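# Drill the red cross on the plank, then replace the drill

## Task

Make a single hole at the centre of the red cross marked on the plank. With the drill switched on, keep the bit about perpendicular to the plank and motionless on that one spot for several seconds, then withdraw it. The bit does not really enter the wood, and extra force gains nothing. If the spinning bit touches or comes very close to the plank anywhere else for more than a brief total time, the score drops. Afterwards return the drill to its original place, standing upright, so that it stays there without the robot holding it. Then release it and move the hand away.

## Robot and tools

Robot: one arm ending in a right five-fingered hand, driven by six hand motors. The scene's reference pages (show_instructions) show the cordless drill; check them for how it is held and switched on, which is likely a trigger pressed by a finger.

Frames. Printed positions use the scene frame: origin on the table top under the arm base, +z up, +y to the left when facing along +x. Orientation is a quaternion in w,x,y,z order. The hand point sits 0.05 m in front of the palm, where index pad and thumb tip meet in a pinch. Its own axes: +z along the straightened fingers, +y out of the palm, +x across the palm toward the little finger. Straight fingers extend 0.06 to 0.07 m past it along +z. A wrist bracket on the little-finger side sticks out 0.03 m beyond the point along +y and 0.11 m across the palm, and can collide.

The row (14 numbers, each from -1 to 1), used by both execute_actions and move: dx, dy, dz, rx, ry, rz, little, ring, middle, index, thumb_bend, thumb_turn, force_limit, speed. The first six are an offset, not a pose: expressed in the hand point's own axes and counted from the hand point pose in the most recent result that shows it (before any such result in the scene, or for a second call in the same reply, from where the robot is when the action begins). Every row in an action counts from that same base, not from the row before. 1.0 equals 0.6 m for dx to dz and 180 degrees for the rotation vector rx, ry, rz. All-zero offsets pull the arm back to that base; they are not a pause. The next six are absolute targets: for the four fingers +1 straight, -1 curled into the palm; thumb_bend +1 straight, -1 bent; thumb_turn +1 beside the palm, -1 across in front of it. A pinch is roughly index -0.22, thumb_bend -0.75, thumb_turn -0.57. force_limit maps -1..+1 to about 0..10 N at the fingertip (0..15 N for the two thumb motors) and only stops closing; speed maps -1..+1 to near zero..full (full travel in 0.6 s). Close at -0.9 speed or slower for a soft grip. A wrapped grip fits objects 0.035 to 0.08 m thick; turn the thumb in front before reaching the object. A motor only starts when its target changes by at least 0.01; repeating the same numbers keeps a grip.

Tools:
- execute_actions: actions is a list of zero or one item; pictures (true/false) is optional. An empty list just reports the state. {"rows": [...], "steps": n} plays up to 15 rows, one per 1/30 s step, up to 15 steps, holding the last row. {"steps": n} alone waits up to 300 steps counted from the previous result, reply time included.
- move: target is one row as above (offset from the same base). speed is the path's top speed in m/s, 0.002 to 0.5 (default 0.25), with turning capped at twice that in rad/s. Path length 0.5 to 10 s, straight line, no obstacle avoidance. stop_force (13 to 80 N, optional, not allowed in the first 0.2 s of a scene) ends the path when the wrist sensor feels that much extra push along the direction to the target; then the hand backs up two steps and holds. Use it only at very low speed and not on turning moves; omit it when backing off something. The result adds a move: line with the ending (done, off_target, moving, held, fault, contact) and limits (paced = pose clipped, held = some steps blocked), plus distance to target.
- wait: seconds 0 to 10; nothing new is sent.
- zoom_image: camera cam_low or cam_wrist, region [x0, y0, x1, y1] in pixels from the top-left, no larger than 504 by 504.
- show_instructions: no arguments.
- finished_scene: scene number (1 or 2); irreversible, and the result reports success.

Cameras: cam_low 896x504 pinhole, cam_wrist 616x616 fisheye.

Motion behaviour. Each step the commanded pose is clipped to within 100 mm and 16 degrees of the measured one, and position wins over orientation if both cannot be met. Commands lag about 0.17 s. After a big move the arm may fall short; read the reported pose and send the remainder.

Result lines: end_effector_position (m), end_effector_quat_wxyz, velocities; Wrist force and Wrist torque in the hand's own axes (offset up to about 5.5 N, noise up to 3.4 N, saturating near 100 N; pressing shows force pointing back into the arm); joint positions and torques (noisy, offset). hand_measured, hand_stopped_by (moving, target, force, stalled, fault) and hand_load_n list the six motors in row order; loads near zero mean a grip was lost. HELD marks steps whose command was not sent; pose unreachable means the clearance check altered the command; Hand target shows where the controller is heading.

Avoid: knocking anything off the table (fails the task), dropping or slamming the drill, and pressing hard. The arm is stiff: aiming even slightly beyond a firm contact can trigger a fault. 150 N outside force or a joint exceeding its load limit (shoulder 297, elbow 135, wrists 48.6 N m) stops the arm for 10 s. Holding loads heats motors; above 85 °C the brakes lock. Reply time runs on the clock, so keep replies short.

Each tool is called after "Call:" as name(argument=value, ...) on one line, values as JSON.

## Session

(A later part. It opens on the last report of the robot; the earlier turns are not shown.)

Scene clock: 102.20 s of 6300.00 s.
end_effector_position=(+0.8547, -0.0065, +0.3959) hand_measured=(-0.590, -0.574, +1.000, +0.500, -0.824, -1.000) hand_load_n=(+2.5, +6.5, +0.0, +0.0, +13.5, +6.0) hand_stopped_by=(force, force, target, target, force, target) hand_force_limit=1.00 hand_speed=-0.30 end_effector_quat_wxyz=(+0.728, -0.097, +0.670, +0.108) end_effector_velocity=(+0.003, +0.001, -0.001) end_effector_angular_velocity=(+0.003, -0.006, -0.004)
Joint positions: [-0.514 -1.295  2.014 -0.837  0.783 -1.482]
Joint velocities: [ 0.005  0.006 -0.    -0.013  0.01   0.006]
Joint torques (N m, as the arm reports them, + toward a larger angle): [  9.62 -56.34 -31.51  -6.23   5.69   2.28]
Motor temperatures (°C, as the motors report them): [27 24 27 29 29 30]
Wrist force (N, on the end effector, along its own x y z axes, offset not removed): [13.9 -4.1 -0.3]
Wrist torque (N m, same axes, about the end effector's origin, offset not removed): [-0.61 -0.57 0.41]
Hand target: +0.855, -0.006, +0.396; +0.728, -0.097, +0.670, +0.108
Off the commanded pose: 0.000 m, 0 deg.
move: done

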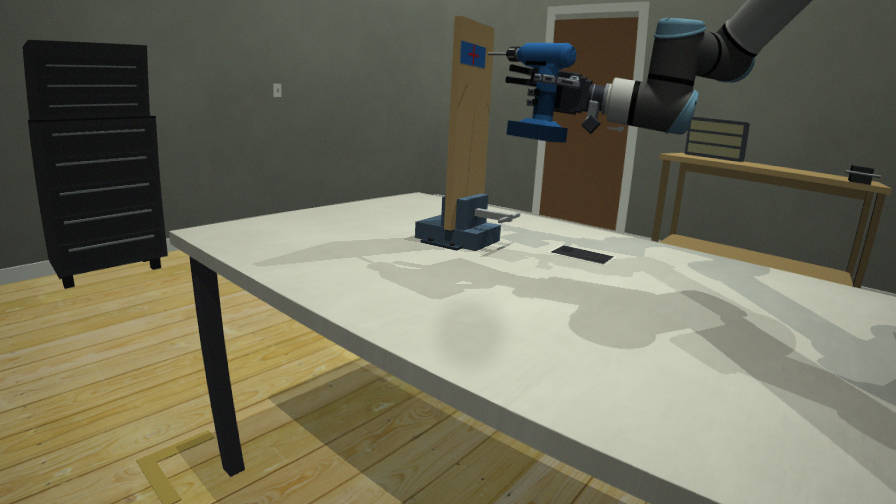

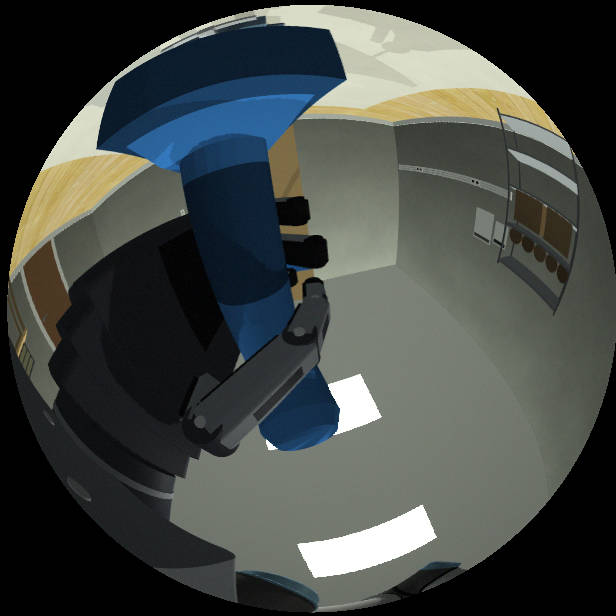

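Call:
move(target=[0.0093, 0.029, 0.030, 0, 0, 0, -0.99, -0.99, 1, 0.5, -0.99, -1, 1, -0.3], speed=0.02, stop_force=13)

Call:
zoom_image(camera="cam_low", region=[445, 25, 545, 125])

Scene clock: 110.43 s of 6300.00 s.
end_effector_position=(+0.8671, +0.0152, +0.3919) hand_measured=(-0.590, -0.574, +1.000, +0.500, -0.824, -1.000) hand_load_n=(+2.5, +6.5, +0.0, +0.0, +13.5, +6.0) hand_stopped_by=(force, force, target, target, force, target) hand_force_limit=1.00 hand_speed=-0.30 end_effector_quat_wxyz=(+0.728, -0.097, +0.670, +0.108) end_effector_velocity=(+0.001, +0.003, -0.000) end_effector_angular_velocity=(-0.000, -0.001, +0.001)
Joint positions: [-0.473 -1.279  2.    -0.835  0.823 -1.488]
Joint velocities: [ 0.005  0.001 -0.001 -0.     0.004 -0.001]
Joint torques (N m, as the arm reports them, + toward a larger angle): [ 10.09 -60.8  -46.24  -1.44   4.4   -1.7 ]
Motor temperatures (°C, as the motors report them): [27 24 27 29 29 30]
Wrist force (N, on the end effector, along its own x y z axes, offset not removed): [13.2 -6.0 -2.8]
Wrist torque (N m, same axes, about the end effector's origin, offset not removed): [-0.85 -0.58 0.16]
Hand target: +0.867, +0.015, +0.392; +0.728, -0.097, +0.670, +0.108
Off the commanded pose: 0.000 m, 0 deg.
move: done

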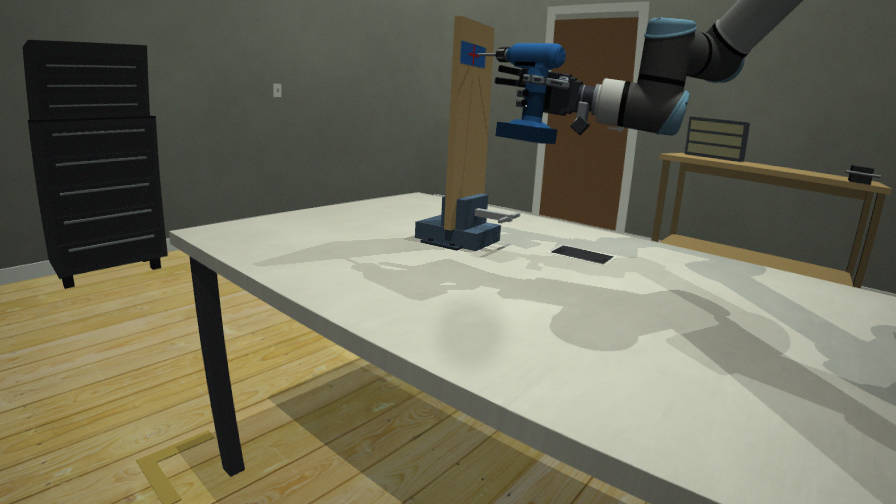

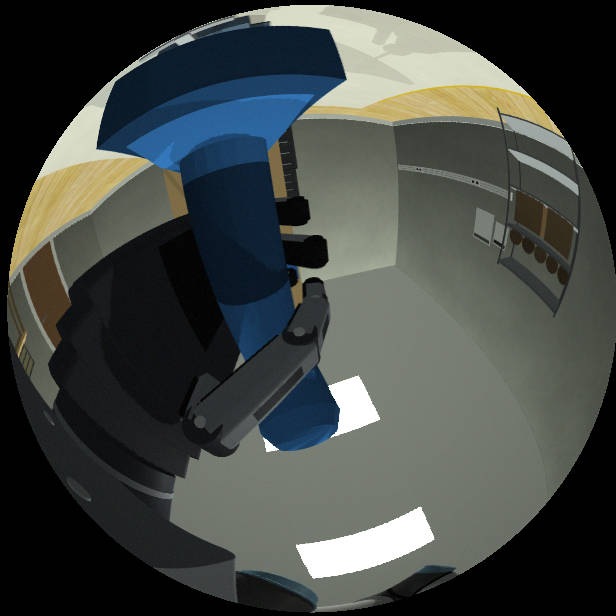

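Region (445, 25, 545, 125) of cam_low's 896x504 image, scaled by 5.040, with more detail than that image has.

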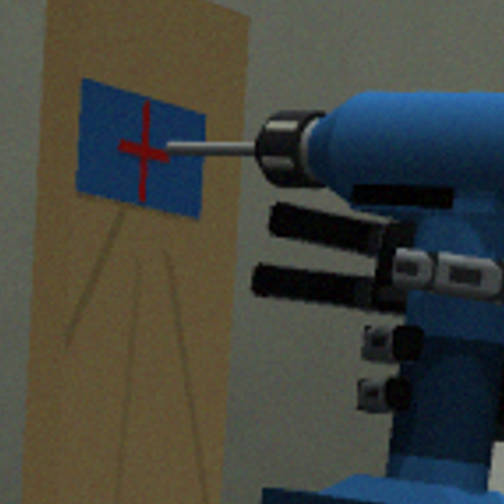

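Call:
move(target=[0.0053, 0.0022, 0.0128, 0, 0, 0, -0.99, -0.99, 1, 0.5, -0.99, -1, 1, -0.3], speed=0.01, stop_force=13)

Call:
move(target=[0.0014, -0.0045, 0.016, 0, 0, 0, -0.99, -0.99, 1, 0.5, -0.99, -1, 1, -0.3], speed=0.003, stop_force=13)

Call:
zoom_image(camera="cam_low", region=[455, 35, 505, 85])

Scene clock: 115.77 s of 6300.00 s.
end_effector_position=(+0.8741, +0.0186, +0.3895) hand_measured=(-0.590, -0.574, +1.000, +0.500, -0.824, -1.000) hand_load_n=(+2.5, +6.5, +0.0, +0.0, +13.5, +6.0) hand_stopped_by=(force, force, target, target, force, target) hand_force_limit=1.00 hand_speed=-0.30 end_effector_quat_wxyz=(+0.728, -0.097, +0.670, +0.108) end_effector_velocity=(+0.003, +0.001, +0.001) end_effector_angular_velocity=(-0.001, -0.002, -0.000)
Joint positions: [-0.464 -1.267  1.989 -0.834  0.833 -1.49 ]
Joint velocities: [ 0.003  0.003 -0.005  0.     0.003 -0.001]
Joint torques (N m, as the arm reports them, + toward a larger angle): [  7.66 -56.27 -49.89  -1.61   4.53  -1.77]
Motor temperatures (°C, as the motors report them): [27 24 27 29 29 30]
Wrist force (N, on the end effector, along its own x y z axes, offset not removed): [12.0 -0.1 -0.3]
Wrist torque (N m, same axes, about the end effector's origin, offset not removed): [0.05 -0.20 0.23]
Hand target: +0.874, +0.019, +0.389; +0.728, -0.097, +0.670, +0.108
Off the commanded pose: 0.000 m, 0 deg.
move: done

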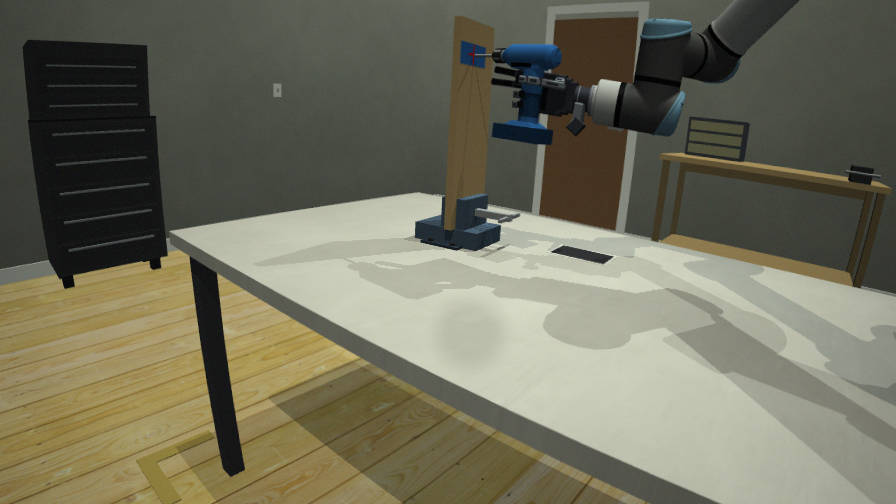

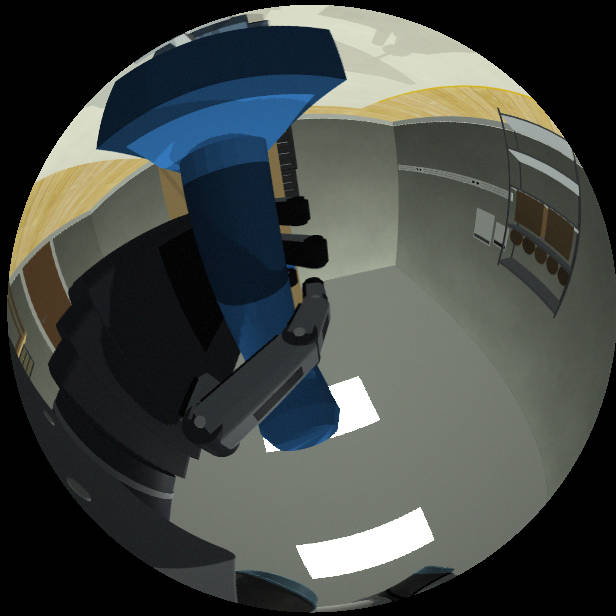

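Scene clock: 117.53 s of 6300.00 s.
end_effector_position=(+0.8783, +0.0187, +0.3894) hand_measured=(-0.590, -0.574, +1.000, +0.500, -0.824, -1.000) hand_load_n=(+4.0, +6.0, +0.0, +0.0, +15.5, +3.5) hand_stopped_by=(force, force, target, target, force, target) hand_force_limit=1.00 hand_speed=-0.30 end_effector_quat_wxyz=(+0.728, -0.097, +0.670, +0.108) end_effector_velocity=(-0.000, +0.001, -0.001) end_effector_angular_velocity=(+0.001, +0.001, +0.001)
Joint positions: [-0.46  -1.261  1.981 -0.831  0.836 -1.49 ]
Joint velocities: [ 0.001  0.     0.001 -0.     0.     0.   ]
Joint torques (N m, as the arm reports them, + toward a larger angle): [ -7.48 -90.07 -37.29  -6.28   2.5   -0.89]
Motor temperatures (°C, as the motors report them): [27 24 27 29 29 30]
Wrist force (N, on the end effector, along its own x y z axes, offset not removed): [6.3 3.0 -12.6]
Wrist torque (N m, same axes, about the end effector's origin, offset not removed): [0.30 0.22 -0.13]
Hand target: +0.878, +0.019, +0.389; +0.728, -0.097, +0.670, +0.108
Off the commanded pose: 0.006 m, 0 deg.
move: contact

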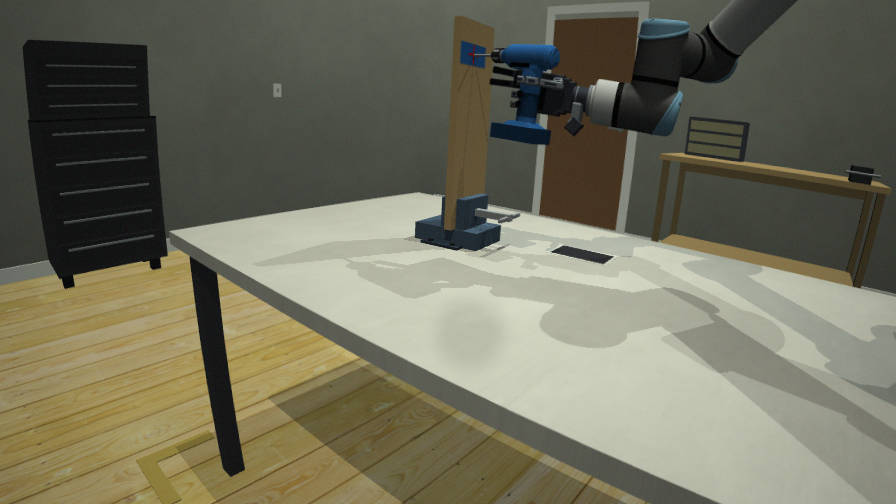

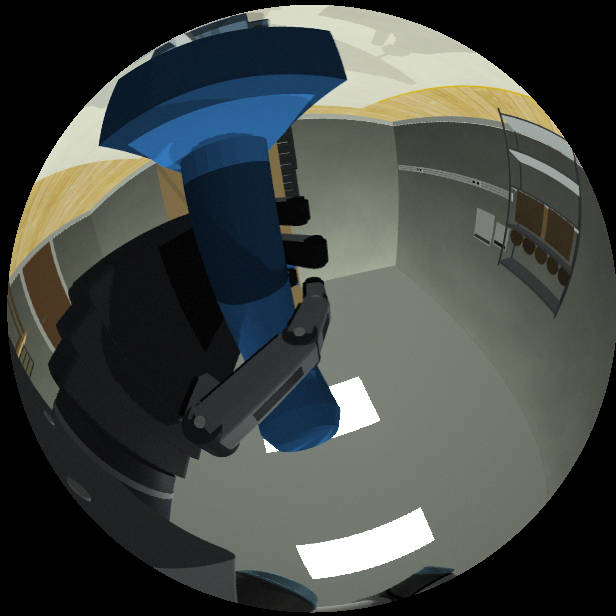

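Region (455, 35, 505, 85) of cam_low's 896x504 image, scaled by 10.080, with more detail than that image has.

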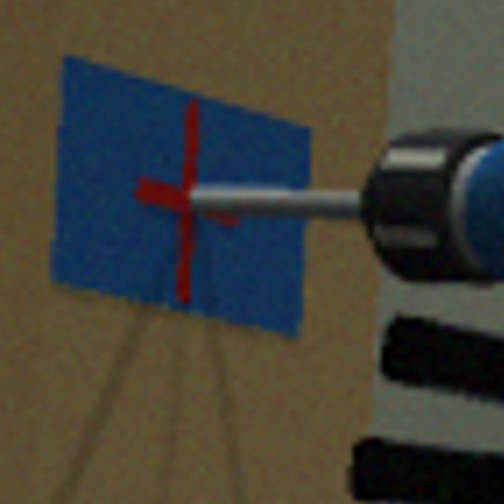

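Call:
execute_actions(actions=[])

Scene clock: 124.40 s of 6300.00 s.
end_effector_position=(+0.8781, +0.0187, +0.3894) hand_measured=(-0.590, -0.574, +1.000, +0.500, -0.824, -1.000) hand_load_n=(+4.0, +6.0, +0.0, +0.0, +15.5, +4.0) hand_stopped_by=(force, force, target, target, force, target) hand_force_limit=1.00 hand_speed=-0.30 end_effector_quat_wxyz=(+0.728, -0.097, +0.670, +0.108) end_effector_velocity=(-0.000, +0.000, -0.000) end_effector_angular_velocity=(+0.000, +0.000, -0.000)
Joint positions: [-0.461 -1.262  1.982 -0.832  0.836 -1.49 ]
Joint velocities: [-0. -0.  0. -0.  0.  0.]
Joint torques (N m, as the arm reports them, + toward a larger angle): [-11.44 -89.26 -33.05  -3.37  -2.53   1.7 ]
Motor temperatures (°C, as the motors report them): [27 24 27 29 29 30]
Wrist force (N, on the end effector, along its own x y z axes, offset not removed): [11.6 3.5 -5.6]
Wrist torque (N m, same axes, about the end effector's origin, offset not removed): [0.55 -0.63 0.37]
Hand target: +0.878, +0.019, +0.389; +0.728, -0.097, +0.670, +0.108
Off the commanded pose: 0.006 m, 0 deg.
Steps of this call (steps 1 to 206: nothing new was sent). Readings (end_effector_position | what the end effector reports):
1: (+0.8783, +0.0187, +0.3894) | hand_measured=(-0.590, -0.574, +1.000, +0.500, -0.824, -1.000) hand_load_n=(+4.0, +6.0, +0.0, +0.0, +15.5, +4.0) hand_stopped_by=(force, force, target, target, force, target) hand_force_limit=1.00 hand_speed=-0.30
2: (+0.8783, +0.0188, +0.3894) | hand_measured=(-0.590, -0.574, +1.000, +0.500, -0.824, -1.000) hand_load_n=(+4.0, +6.0, +0.0, +0.0, +15.5, +4.0) hand_stopped_by=(force, force, target, target, force, target) hand_force_limit=1.00 hand_speed=-0.30
4: (+0.8782, +0.0188, +0.3894) | hand_measured=(-0.590, -0.574, +1.000, +0.500, -0.824, -1.000) hand_load_n=(+4.0, +6.0, +0.0, +0.0, +15.5, +4.0) hand_stopped_by=(force, force, target, target, force, target) hand_force_limit=1.00 hand_speed=-0.30
8: (+0.8781, +0.0188, +0.3894) | hand_measured=(-0.590, -0.574, +1.000, +0.500, -0.824, -1.000) hand_load_n=(+4.0, +6.0, +0.0, +0.0, +15.5, +4.0) hand_stopped_by=(force, force, target, target, force, target) hand_force_limit=1.00 hand_speed=-0.30
206: the state above

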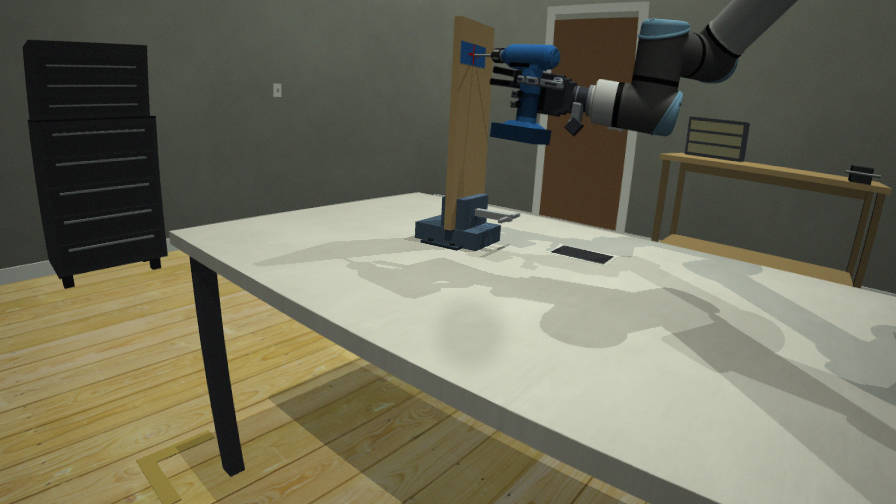

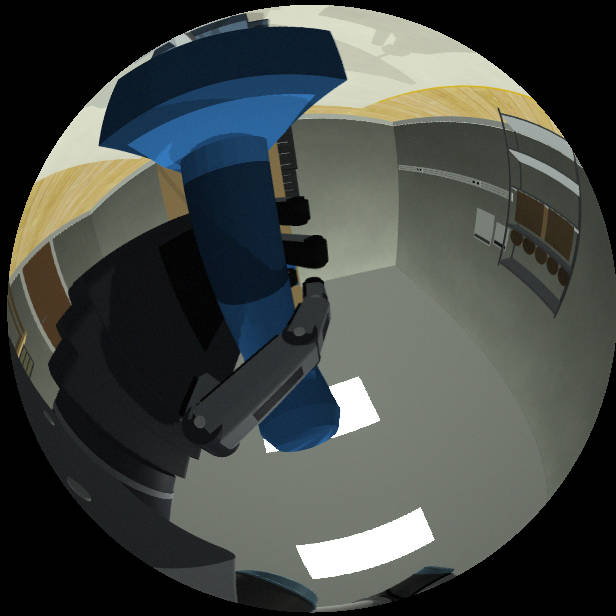

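Call:
execute_actions(actions=[{"rows": [[0,0,0,0,0,0,-0.99,-0.99,1,-1,-0.99,-1,0.5,-0.5]], "steps": 15}], pictures=false)

Call:
wait(seconds=2)

Call:
zoom_image(camera="cam_low", region=[450, 25, 530, 105])

Scene clock: 127.00 s of 6300.00 s.
end_effector_position=(+0.8781, +0.0187, +0.3894) hand_measured=(-0.590, -0.574, +1.000, +0.170, -0.824, -1.000) hand_load_n=(+3.5, +6.0, +0.0, +2.0, +15.5, +3.5) hand_stopped_by=(force, force, target, moving, force, target) hand_force_limit=0.50 hand_speed=-0.50 end_effector_quat_wxyz=(+0.728, -0.097, +0.670, +0.108) end_effector_velocity=(-0.000, -0.000, +0.001) end_effector_angular_velocity=(-0.001, -0.001, -0.000)
Joint positions: [-0.461 -1.262  1.982 -0.832  0.836 -1.49 ]
Joint velocities: [-0.    -0.001 -0.     0.     0.    -0.   ]
Joint torques (N m, as the arm reports them, + toward a larger angle): [-10.86 -90.35 -33.27  -2.66  -2.62   1.71]
Motor temperatures (°C, as the motors report them): [27 24 27 29 29 30]
Wrist force (N, on the end effector, along its own x y z axes, offset not removed): [12.3 1.2 -3.7]
Wrist torque (N m, same axes, about the end effector's origin, offset not removed): [0.54 -0.87 0.63]
Hand target: +0.878, +0.019, +0.389; +0.728, -0.097, +0.670, +0.108
Off the commanded pose: 0.000 m, 0 deg.
Steps of this call (steps 1 to 63: nothing new was sent; steps 64 to 78: all 15 steps of this action). Readings (end_effector_position | what the end effector reports):
64: (+0.8781, +0.0187, +0.3894) | hand_measured=(-0.590, -0.574, +1.000, +0.500, -0.824, -1.000) hand_load_n=(+4.0, +6.0, +0.0, +0.0, +15.5, +4.0) hand_stopped_by=(force, force, target, moving, force, target) hand_force_limit=0.50 hand_speed=-0.50
65: (+0.8781, +0.0187, +0.3894) | hand_measured=(-0.590, -0.574, +1.000, +0.500, -0.824, -1.000) hand_load_n=(+4.0, +6.0, +0.0, +0.0, +15.5, +4.0) hand_stopped_by=(force, force, target, moving, force, target) hand_force_limit=0.50 hand_speed=-0.50
67: (+0.8781, +0.0187, +0.3894) | hand_measured=(-0.590, -0.574, +1.000, +0.474, -0.824, -1.000) hand_load_n=(+4.0, +6.0, +0.0, +0.0, +15.5, +4.0) hand_stopped_by=(force, force, target, moving, force, target) hand_force_limit=0.50 hand_speed=-0.50
71: (+0.8781, +0.0187, +0.3894) | hand_measured=(-0.590, -0.574, +1.000, +0.364, -0.824, -1.000) hand_load_n=(+4.0, +6.0, +0.0, +1.5, +15.5, +4.0) hand_stopped_by=(force, force, target, moving, force, target) hand_force_limit=0.50 hand_speed=-0.50
78: the state above

Scene clock: 129.00 s of 6300.00 s.
end_effector_position=(+0.8781, +0.0187, +0.3894) hand_measured=(-0.590, -0.574, +1.000, -0.262, -0.824, -1.000) hand_load_n=(+3.0, +5.0, +0.0, +11.5, +16.5, +2.5) hand_stopped_by=(force, force, target, force, force, target) hand_force_limit=0.50 hand_speed=-0.50 end_effector_quat_wxyz=(+0.728, -0.097, +0.670, +0.108) end_effector_velocity=(+0.000, -0.000, -0.001) end_effector_angular_velocity=(+0.001, +0.001, -0.000)
Joint positions: [-0.461 -1.262  1.982 -0.832  0.836 -1.49 ]
Joint velocities: [-0.     0.001 -0.    -0.     0.     0.   ]
Joint torques (N m, as the arm reports them, + toward a larger angle): [ -2.4  -87.66 -34.78  -2.35  -2.96   1.74]
Motor temperatures (°C, as the motors report them): [27 24 27 29 29 30]
Wrist force (N, on the end effector, along its own x y z axes, offset not removed): [9.6 2.2 -4.9]
Wrist torque (N m, same axes, about the end effector's origin, offset not removed): [0.84 -0.37 0.44]
Hand target: +0.878, +0.019, +0.389; +0.728, -0.097, +0.670, +0.108
Off the commanded pose: 0.000 m, 0 deg.
Steps of this call (steps 1 to 60: nothing new was sent). Readings (end_effector_position | what the end effector reports):
1: (+0.8781, +0.0187, +0.3894) | hand_measured=(-0.590, -0.574, +1.000, +0.142, -0.824, -1.000) hand_load_n=(+3.5, +6.0, +0.0, +2.5, +15.5, +3.5) hand_stopped_by=(force, force, target, moving, force, target) hand_force_limit=0.50 hand_speed=-0.50
2: (+0.8781, +0.0187, +0.3894) | hand_measured=(-0.590, -0.574, +1.000, +0.114, -0.824, -1.000) hand_load_n=(+3.5, +6.0, +0.0, +2.5, +15.5, +3.5) hand_stopped_by=(force, force, target, moving, force, target) hand_force_limit=0.50 hand_speed=-0.50
4: (+0.8781, +0.0187, +0.3894) | hand_measured=(-0.590, -0.574, +1.000, +0.058, -0.824, -1.000) hand_load_n=(+3.5, +5.5, +0.0, +2.5, +15.5, +3.5) hand_stopped_by=(force, force, target, moving, force, target) hand_force_limit=0.50 hand_speed=-0.50
8: (+0.8781, +0.0187, +0.3894) | hand_measured=(-0.590, -0.574, +1.000, -0.052, -0.824, -1.000) hand_load_n=(+3.5, +5.5, +0.0, +2.5, +16.0, +3.5) hand_stopped_by=(force, force, target, moving, force, target) hand_force_limit=0.50 hand_speed=-0.50
60: the state above

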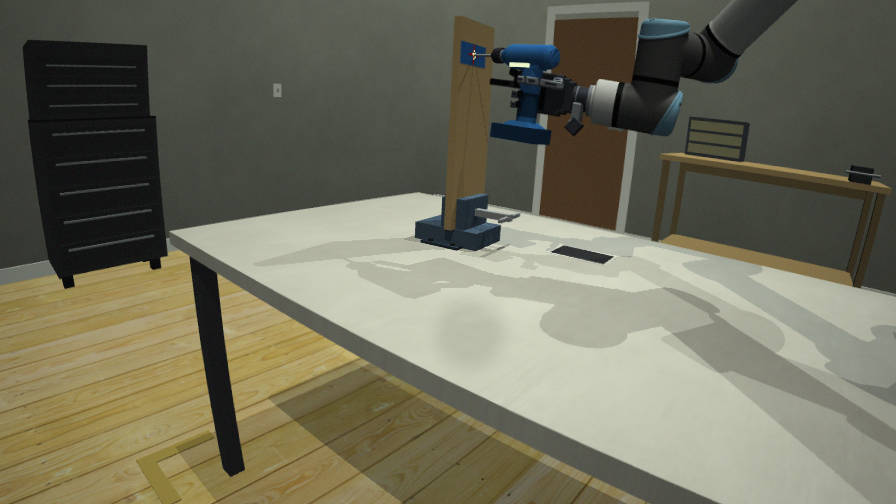

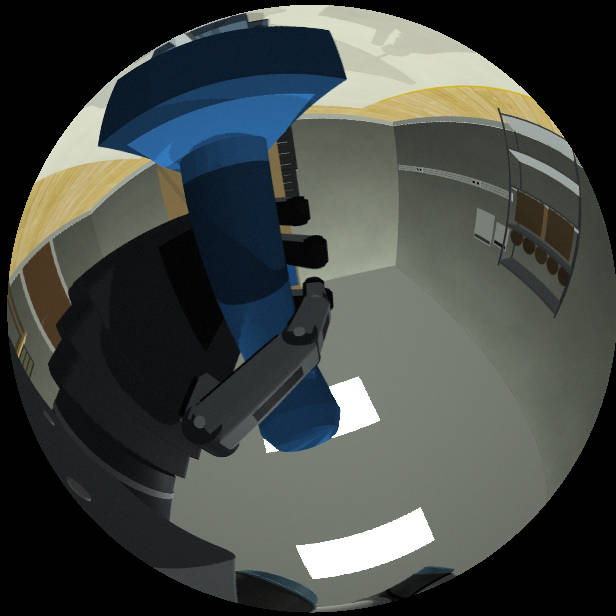

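Region (450, 25, 530, 105) of cam_low's 896x504 image, scaled by 6.300, with more detail than that image has.

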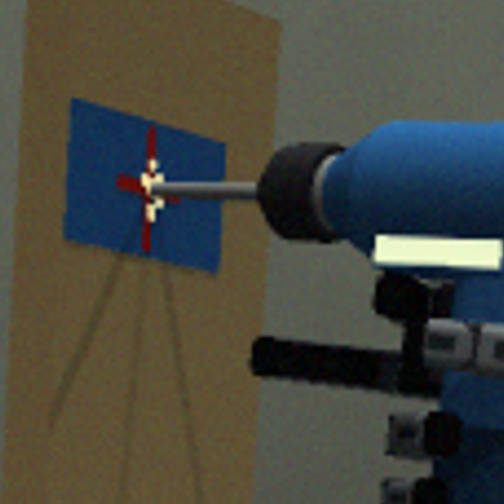

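Call:
wait(seconds=3)

Call:
zoom_image(camera="cam_low", region=[450, 25, 530, 105])

Scene clock: 133.60 s of 6300.00 s.
end_effector_position=(+0.8781, +0.0187, +0.3894) hand_measured=(-0.590, -0.574, +1.000, -0.262, -0.824, -1.000) hand_load_n=(+3.0, +5.0, +0.0, +11.5, +16.5, +2.5) hand_stopped_by=(force, force, target, force, force, target) hand_force_limit=0.50 hand_speed=-0.50 end_effector_quat_wxyz=(+0.728, -0.097, +0.670, +0.108) end_effector_velocity=(-0.000, -0.000, +0.001) end_effector_angular_velocity=(+0.000, -0.000, -0.001)
Joint positions: [-0.461 -1.262  1.982 -0.832  0.836 -1.49 ]
Joint velocities: [-0.001 -0.001  0.001  0.     0.     0.   ]
Joint torques (N m, as the arm reports them, + toward a larger angle): [ 12.29 -87.04 -36.4   -2.38  -2.78   1.37]
Motor temperatures (°C, as the motors report them): [27 24 27 29 29 30]
Wrist force (N, on the end effector, along its own x y z axes, offset not removed): [8.6 -1.1 -10.5]
Wrist torque (N m, same axes, about the end effector's origin, offset not removed): [0.65 -0.12 0.25]
Hand target: +0.878, +0.019, +0.389; +0.728, -0.097, +0.670, +0.108
Off the commanded pose: 0.000 m, 0 deg.
Steps of this call (steps 1 to 138: nothing new was sent). Readings (end_effector_position | what the end effector reports):
1: (+0.8781, +0.0187, +0.3894) | hand_measured=(-0.590, -0.574, +1.000, -0.262, -0.824, -1.000) hand_load_n=(+3.0, +5.0, +0.0, +11.5, +16.5, +2.5) hand_stopped_by=(force, force, target, force, force, target) hand_force_limit=0.50 hand_speed=-0.50
2: (+0.8781, +0.0187, +0.3894) | hand_measured=(-0.590, -0.574, +1.000, -0.262, -0.824, -1.000) hand_load_n=(+3.0, +5.0, +0.0, +11.5, +16.5, +2.5) hand_stopped_by=(force, force, target, force, force, target) hand_force_limit=0.50 hand_speed=-0.50
4: (+0.8781, +0.0187, +0.3894) | hand_measured=(-0.590, -0.574, +1.000, -0.262, -0.824, -1.000) hand_load_n=(+3.0, +5.0, +0.0, +11.5, +16.5, +2.5) hand_stopped_by=(force, force, target, force, force, target) hand_force_limit=0.50 hand_speed=-0.50
8: (+0.8781, +0.0187, +0.3894) | hand_measured=(-0.590, -0.574, +1.000, -0.262, -0.824, -1.000) hand_load_n=(+3.0, +5.0, +0.0, +11.5, +16.5, +2.5) hand_stopped_by=(force, force, target, force, force, target) hand_force_limit=0.50 hand_speed=-0.50
138: the state above

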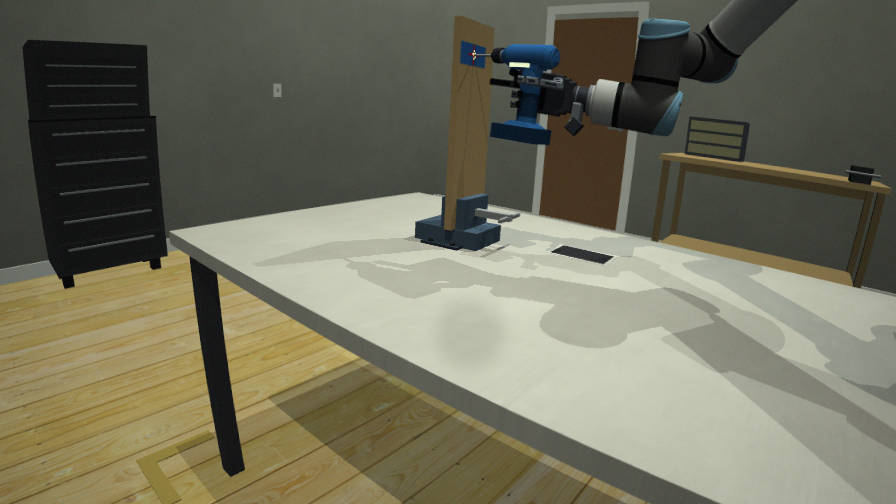

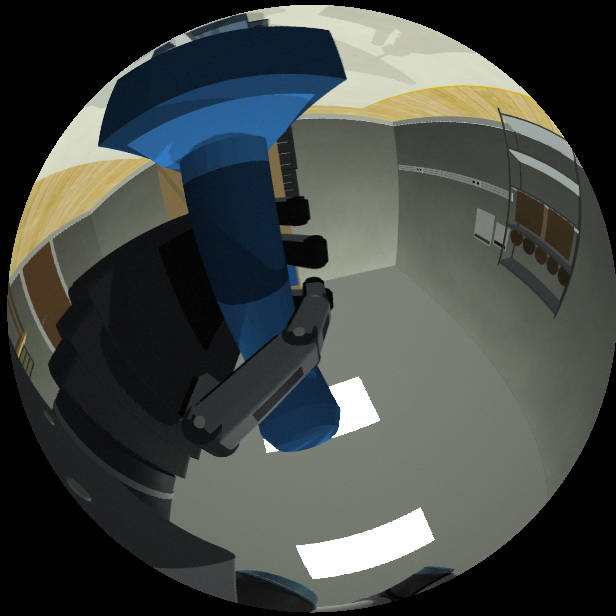

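Region (450, 25, 530, 105) of cam_low's 896x504 image, scaled by 6.300, with more detail than that image has.

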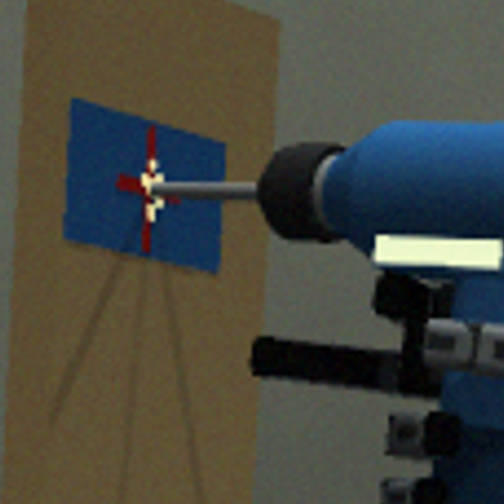

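Call:
execute_actions(actions=[{"rows": [[0,0,0,0,0,0,-0.99,-0.99,1,0.5,-0.99,-1,1,0.3]], "steps": 15}])

Call:
zoom_image(camera="cam_low", region=[450, 25, 530, 105])

Scene clock: 136.27 s of 6300.00 s.
end_effector_position=(+0.8780, +0.0187, +0.3894) hand_measured=(-0.590, -0.574, +1.000, +0.500, -0.824, -1.000) hand_load_n=(+3.5, +5.5, +0.0, +0.0, +15.5, +3.5) hand_stopped_by=(force, force, target, moving, force, target) hand_force_limit=1.00 hand_speed=0.30 end_effector_quat_wxyz=(+0.728, -0.097, +0.670, +0.108) end_effector_velocity=(+0.000, +0.000, -0.002) end_effector_angular_velocity=(+0.001, +0.002, +0.001)
Joint positions: [-0.461 -1.262  1.982 -0.832  0.836 -1.49 ]
Joint velocities: [ 0.001  0.002  0.    -0.    -0.     0.   ]
Joint torques (N m, as the arm reports them, + toward a larger angle): [  7.54 -83.91 -36.32  -2.5   -2.56   1.32]
Motor temperatures (°C, as the motors report them): [27 24 27 29 29 30]
Wrist force (N, on the end effector, along its own x y z axes, offset not removed): [10.5 -0.3 -2.7]
Wrist torque (N m, same axes, about the end effector's origin, offset not removed): [-0.30 -0.48 0.12]
Hand target: +0.878, +0.019, +0.389; +0.728, -0.097, +0.670, +0.108
Off the commanded pose: 0.000 m, 0 deg.
Steps of this call (steps 1 to 65: nothing new was sent; steps 66 to 80: all 15 steps of this action). Readings (end_effector_position | what the end effector reports):
66: (+0.8781, +0.0187, +0.3894) | hand_measured=(-0.590, -0.574, +1.000, -0.262, -0.824, -1.000) hand_load_n=(+3.0, +5.0, +0.0, +11.5, +16.5, +2.5) hand_stopped_by=(force, force, target, moving, force, target) hand_force_limit=1.00 hand_speed=0.30
67: (+0.8781, +0.0187, +0.3894) | hand_measured=(-0.590, -0.574, +1.000, -0.262, -0.824, -1.000) hand_load_n=(+3.0, +5.0, +0.0, +11.5, +16.5, +2.5) hand_stopped_by=(force, force, target, moving, force, target) hand_force_limit=1.00 hand_speed=0.30
69: (+0.8781, +0.0187, +0.3894) | hand_measured=(-0.590, -0.574, +1.000, -0.198, -0.824, -1.000) hand_load_n=(+3.0, +5.5, +0.0, +2.5, +16.0, +3.0) hand_stopped_by=(force, force, target, moving, force, target) hand_force_limit=1.00 hand_speed=0.30
73: (+0.8781, +0.0187, +0.3894) | hand_measured=(-0.590, -0.574, +1.000, +0.092, -0.824, -1.000) hand_load_n=(+3.0, +5.5, +0.0, +2.5, +15.5, +3.0) hand_stopped_by=(force, force, target, moving, force, target) hand_force_limit=1.00 hand_speed=0.30
80: the state above

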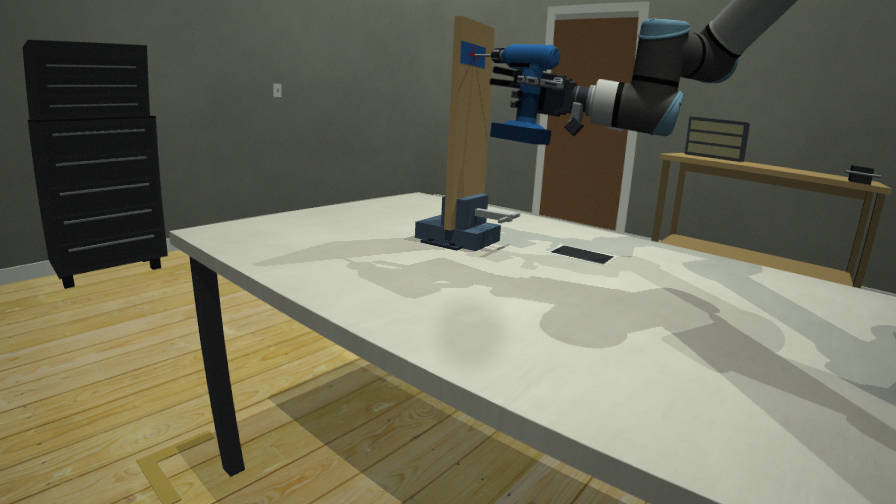

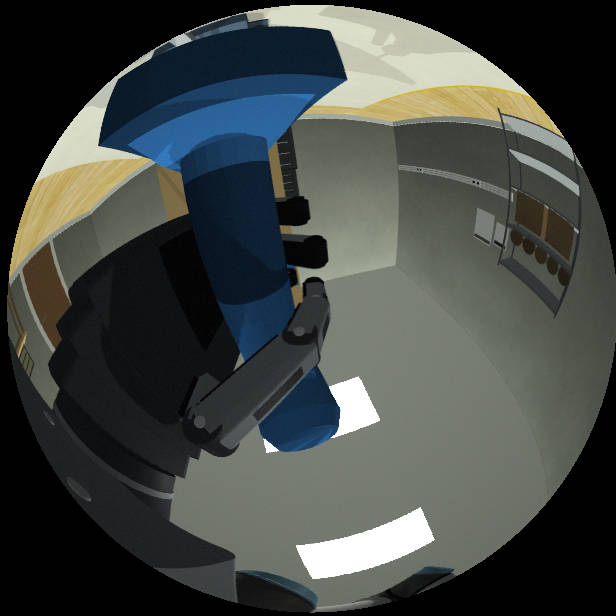

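Region (450, 25, 530, 105) of cam_low's 896x504 image, scaled by 6.300, with more detail than that image has.

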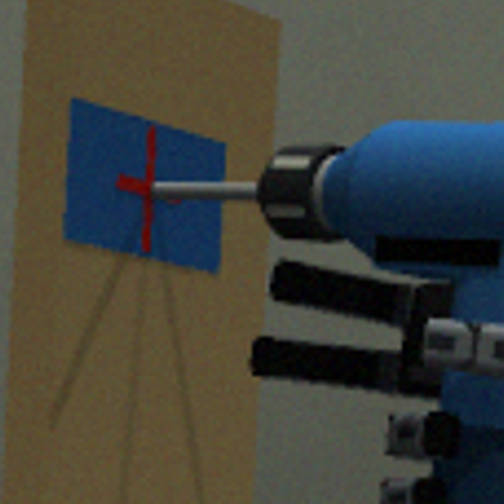

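Call:
move(target=[0,0.014,-0.05,0,0,0,-0.99,-0.99,1,0.5,-0.99,-1,1,0.3], speed=0.05)

Call:
zoom_image(camera="cam_low", region=[450, 25, 530, 105])

Scene clock: 139.67 s of 6300.00 s.
end_effector_position=(+0.8473, +0.0182, +0.3870) hand_measured=(-0.590, -0.574, +1.000, +0.500, -0.824, -1.000) hand_load_n=(+0.0, +1.5, +0.0, +0.0, +11.0, +2.0) hand_stopped_by=(force, force, target, target, force, target) hand_force_limit=1.00 hand_speed=0.30 end_effector_quat_wxyz=(+0.728, -0.097, +0.670, +0.108) end_effector_velocity=(-0.002, +0.000, -0.001) end_effector_angular_velocity=(+0.000, +0.001, +0.000)
Joint positions: [-0.484 -1.301  2.043 -0.856  0.813 -1.487]
Joint velocities: [-0.002 -0.003  0.005 -0.002 -0.002  0.   ]
Joint torques (N m, as the arm reports them, + toward a larger angle): [-11.26 -82.   -31.77  -6.46  -2.81   2.14]
Motor temperatures (°C, as the motors report them): [27 24 27 29 29 30]
Wrist force (N, on the end effector, along its own x y z axes, offset not removed): [13.7 3.3 -5.7]
Wrist torque (N m, same axes, about the end effector's origin, offset not removed): [0.92 -0.32 0.71]
Hand target: +0.847, +0.018, +0.387; +0.728, -0.097, +0.670, +0.108
Off the commanded pose: 0.000 m, 0 deg.
move: done

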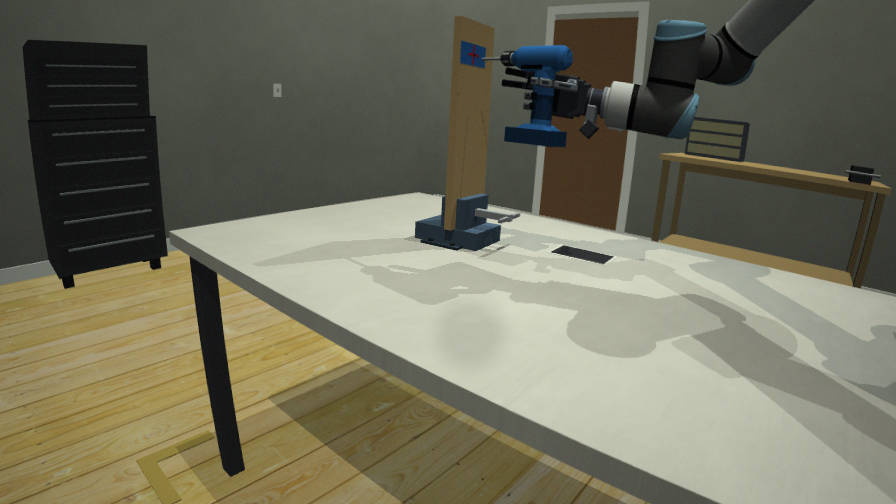

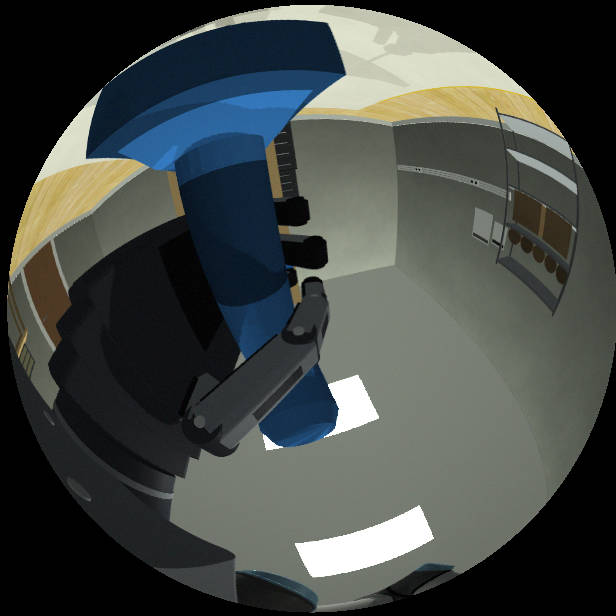

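Region (450, 25, 530, 105) of cam_low's 896x504 image, scaled by 6.300, with more detail than that image has.

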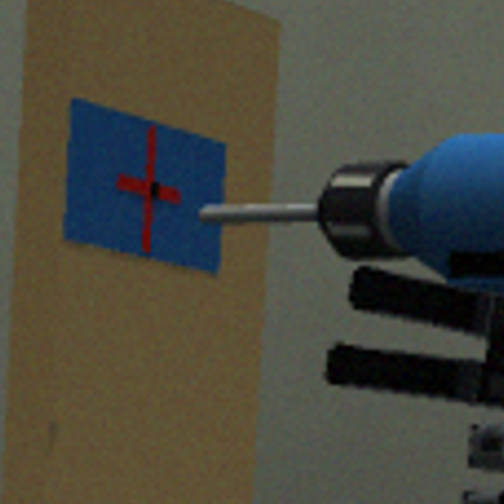

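Call:
move(target=[0.2613,-0.2053,-0.2055,-0.0626,0,0.0052,-1,-1,1,0.5,-0.99,-1,1,-0.3], speed=0.15)

Call:
zoom_image(camera="cam_low", region=[480, 100, 700, 290])

Scene clock: 154.70 s of 6300.00 s.
end_effector_position=(+0.7778, -0.1308, +0.2206) hand_measured=(-0.676, -0.604, +1.000, +0.500, -0.824, -1.000) hand_load_n=(+11.0, +5.0, +0.0, +0.0, +11.0, +5.5) hand_stopped_by=(force, force, target, target, force, target) hand_force_limit=1.00 hand_speed=-0.30 end_effector_quat_wxyz=(+0.714, -0.162, +0.657, +0.179) end_effector_velocity=(-0.001, -0.002, -0.001) end_effector_angular_velocity=(+0.003, -0.004, +0.003)
Joint positions: [-0.777 -1.042  2.087 -1.306  0.329 -1.318]
Joint velocities: [-0.003  0.004  0.003 -0.026 -0.005  0.019]
Joint torques (N m, as the arm reports them, + toward a larger angle): [-15.69 -60.28 -18.34  -4.9   -2.07   1.76]
Motor temperatures (°C, as the motors report them): [27 24 27 29 29 30]
Wrist force (N, on the end effector, along its own x y z axes, offset not removed): [11.0 -2.9 -5.0]
Wrist torque (N m, same axes, about the end effector's origin, offset not removed): [-0.30 -0.15 0.17]
Hand target: +0.778, -0.131, +0.220; +0.714, -0.162, +0.657, +0.179
Off the commanded pose: 0.001 m, 0 deg.
move: done

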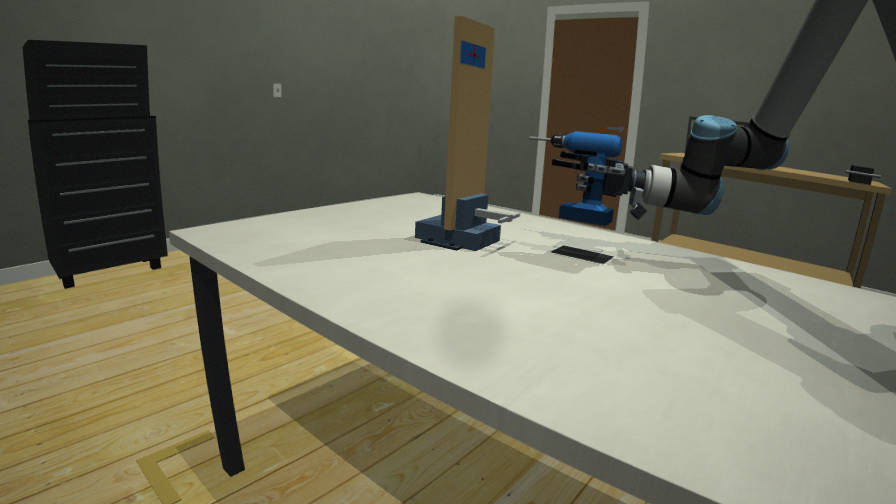

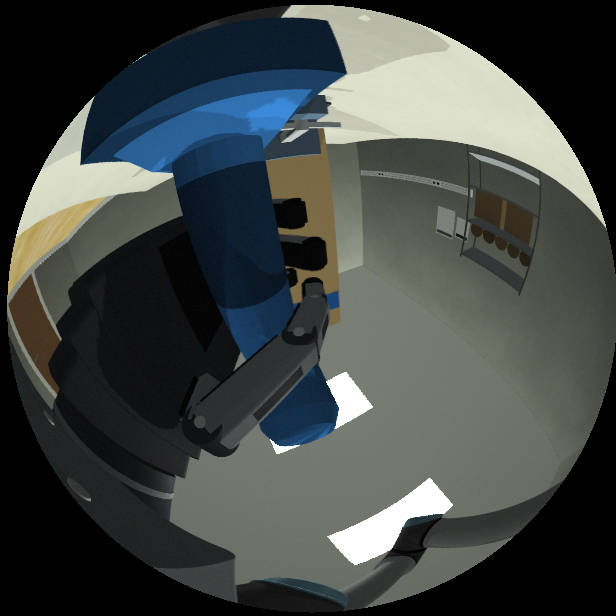

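Region (480, 100, 700, 290) of cam_low's 896x504 image, scaled by 2.291, with more detail than that image has; it fills the top 435 rows of this view, and the rest is white.

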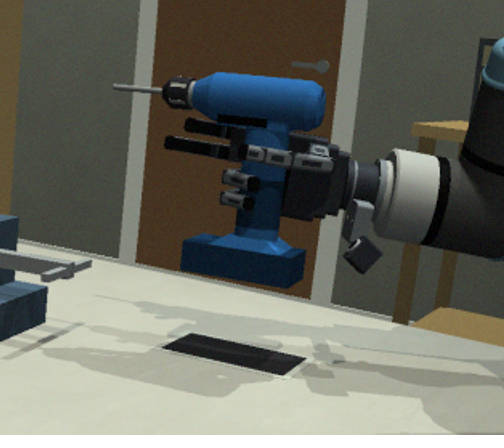

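Call:
move(target=[0.108,0,-0.009,0,0,0,-1,-1,1,0.5,-0.99,-1,1,-0.3], speed=0.06)

Call:
zoom_image(camera="cam_low", region=[520, 150, 700, 290])

Scene clock: 158.50 s of 6300.00 s.
end_effector_position=(+0.7778, -0.1307, +0.1559) hand_measured=(-0.676, -0.604, +1.000, +0.500, -0.824, -1.000) hand_load_n=(+11.0, +5.0, +0.0, +0.0, +11.0, +5.5) hand_stopped_by=(force, force, target, target, force, target) hand_force_limit=1.00 hand_speed=-0.30 end_effector_quat_wxyz=(+0.714, -0.162, +0.657, +0.179) end_effector_velocity=(+0.001, -0.001, -0.002) end_effector_angular_velocity=(-0.001, -0.002, -0.001)
Joint positions: [-0.777 -0.934  2.088 -1.415  0.33  -1.319]
Joint velocities: [-0.001  0.005 -0.002 -0.006  0.     0.002]
Joint torques (N m, as the arm reports them, + toward a larger angle): [  9.55 -66.4  -29.05  -5.47   5.66   1.5 ]
Motor temperatures (°C, as the motors report them): [27 24 27 29 29 30]
Wrist force (N, on the end effector, along its own x y z axes, offset not removed): [10.6 3.0 -0.2]
Wrist torque (N m, same axes, about the end effector's origin, offset not removed): [0.52 -0.08 0.50]
Hand target: +0.778, -0.131, +0.156; +0.714, -0.162, +0.657, +0.179
Off the commanded pose: 0.000 m, 0 deg.
move: done

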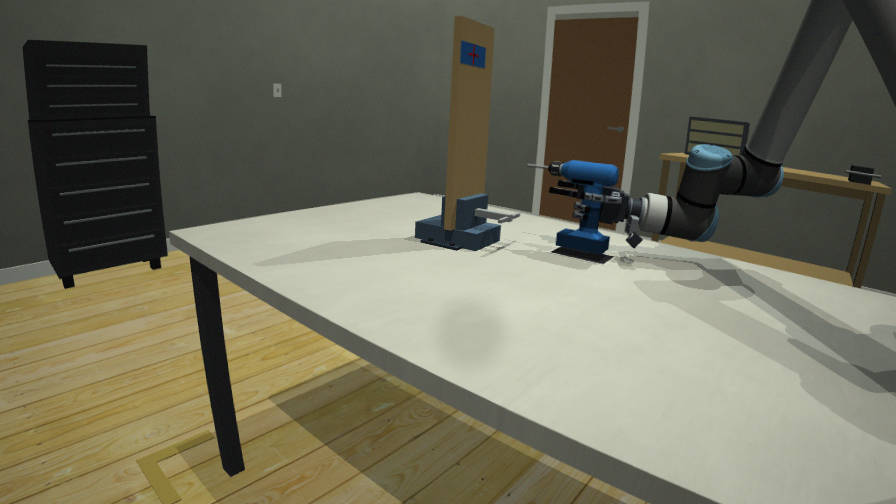

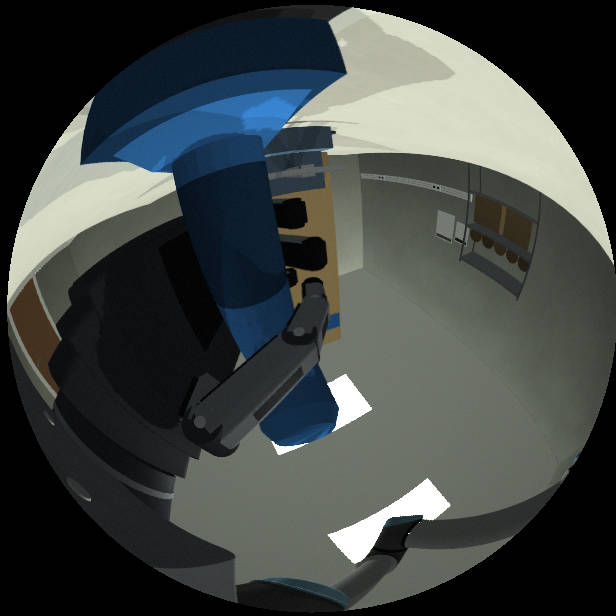

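Region (520, 150, 700, 290) of cam_low's 896x504 image, scaled by 2.800, with more detail than that image has.

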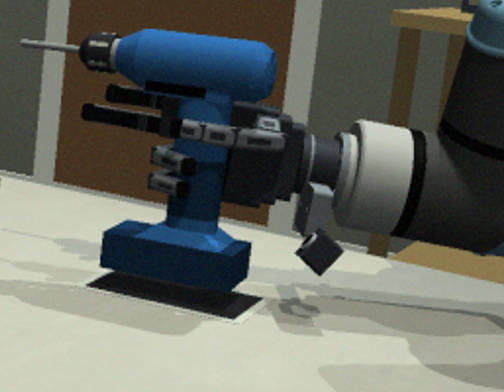

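Call:
zoom_image(camera="cam_low", region=[540, 215, 630, 275])

Region (540, 215, 630, 275) of cam_low's 896x504 image, scaled by 5.600, with more detail than that image has.

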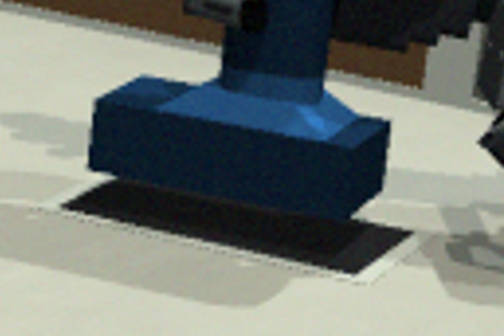

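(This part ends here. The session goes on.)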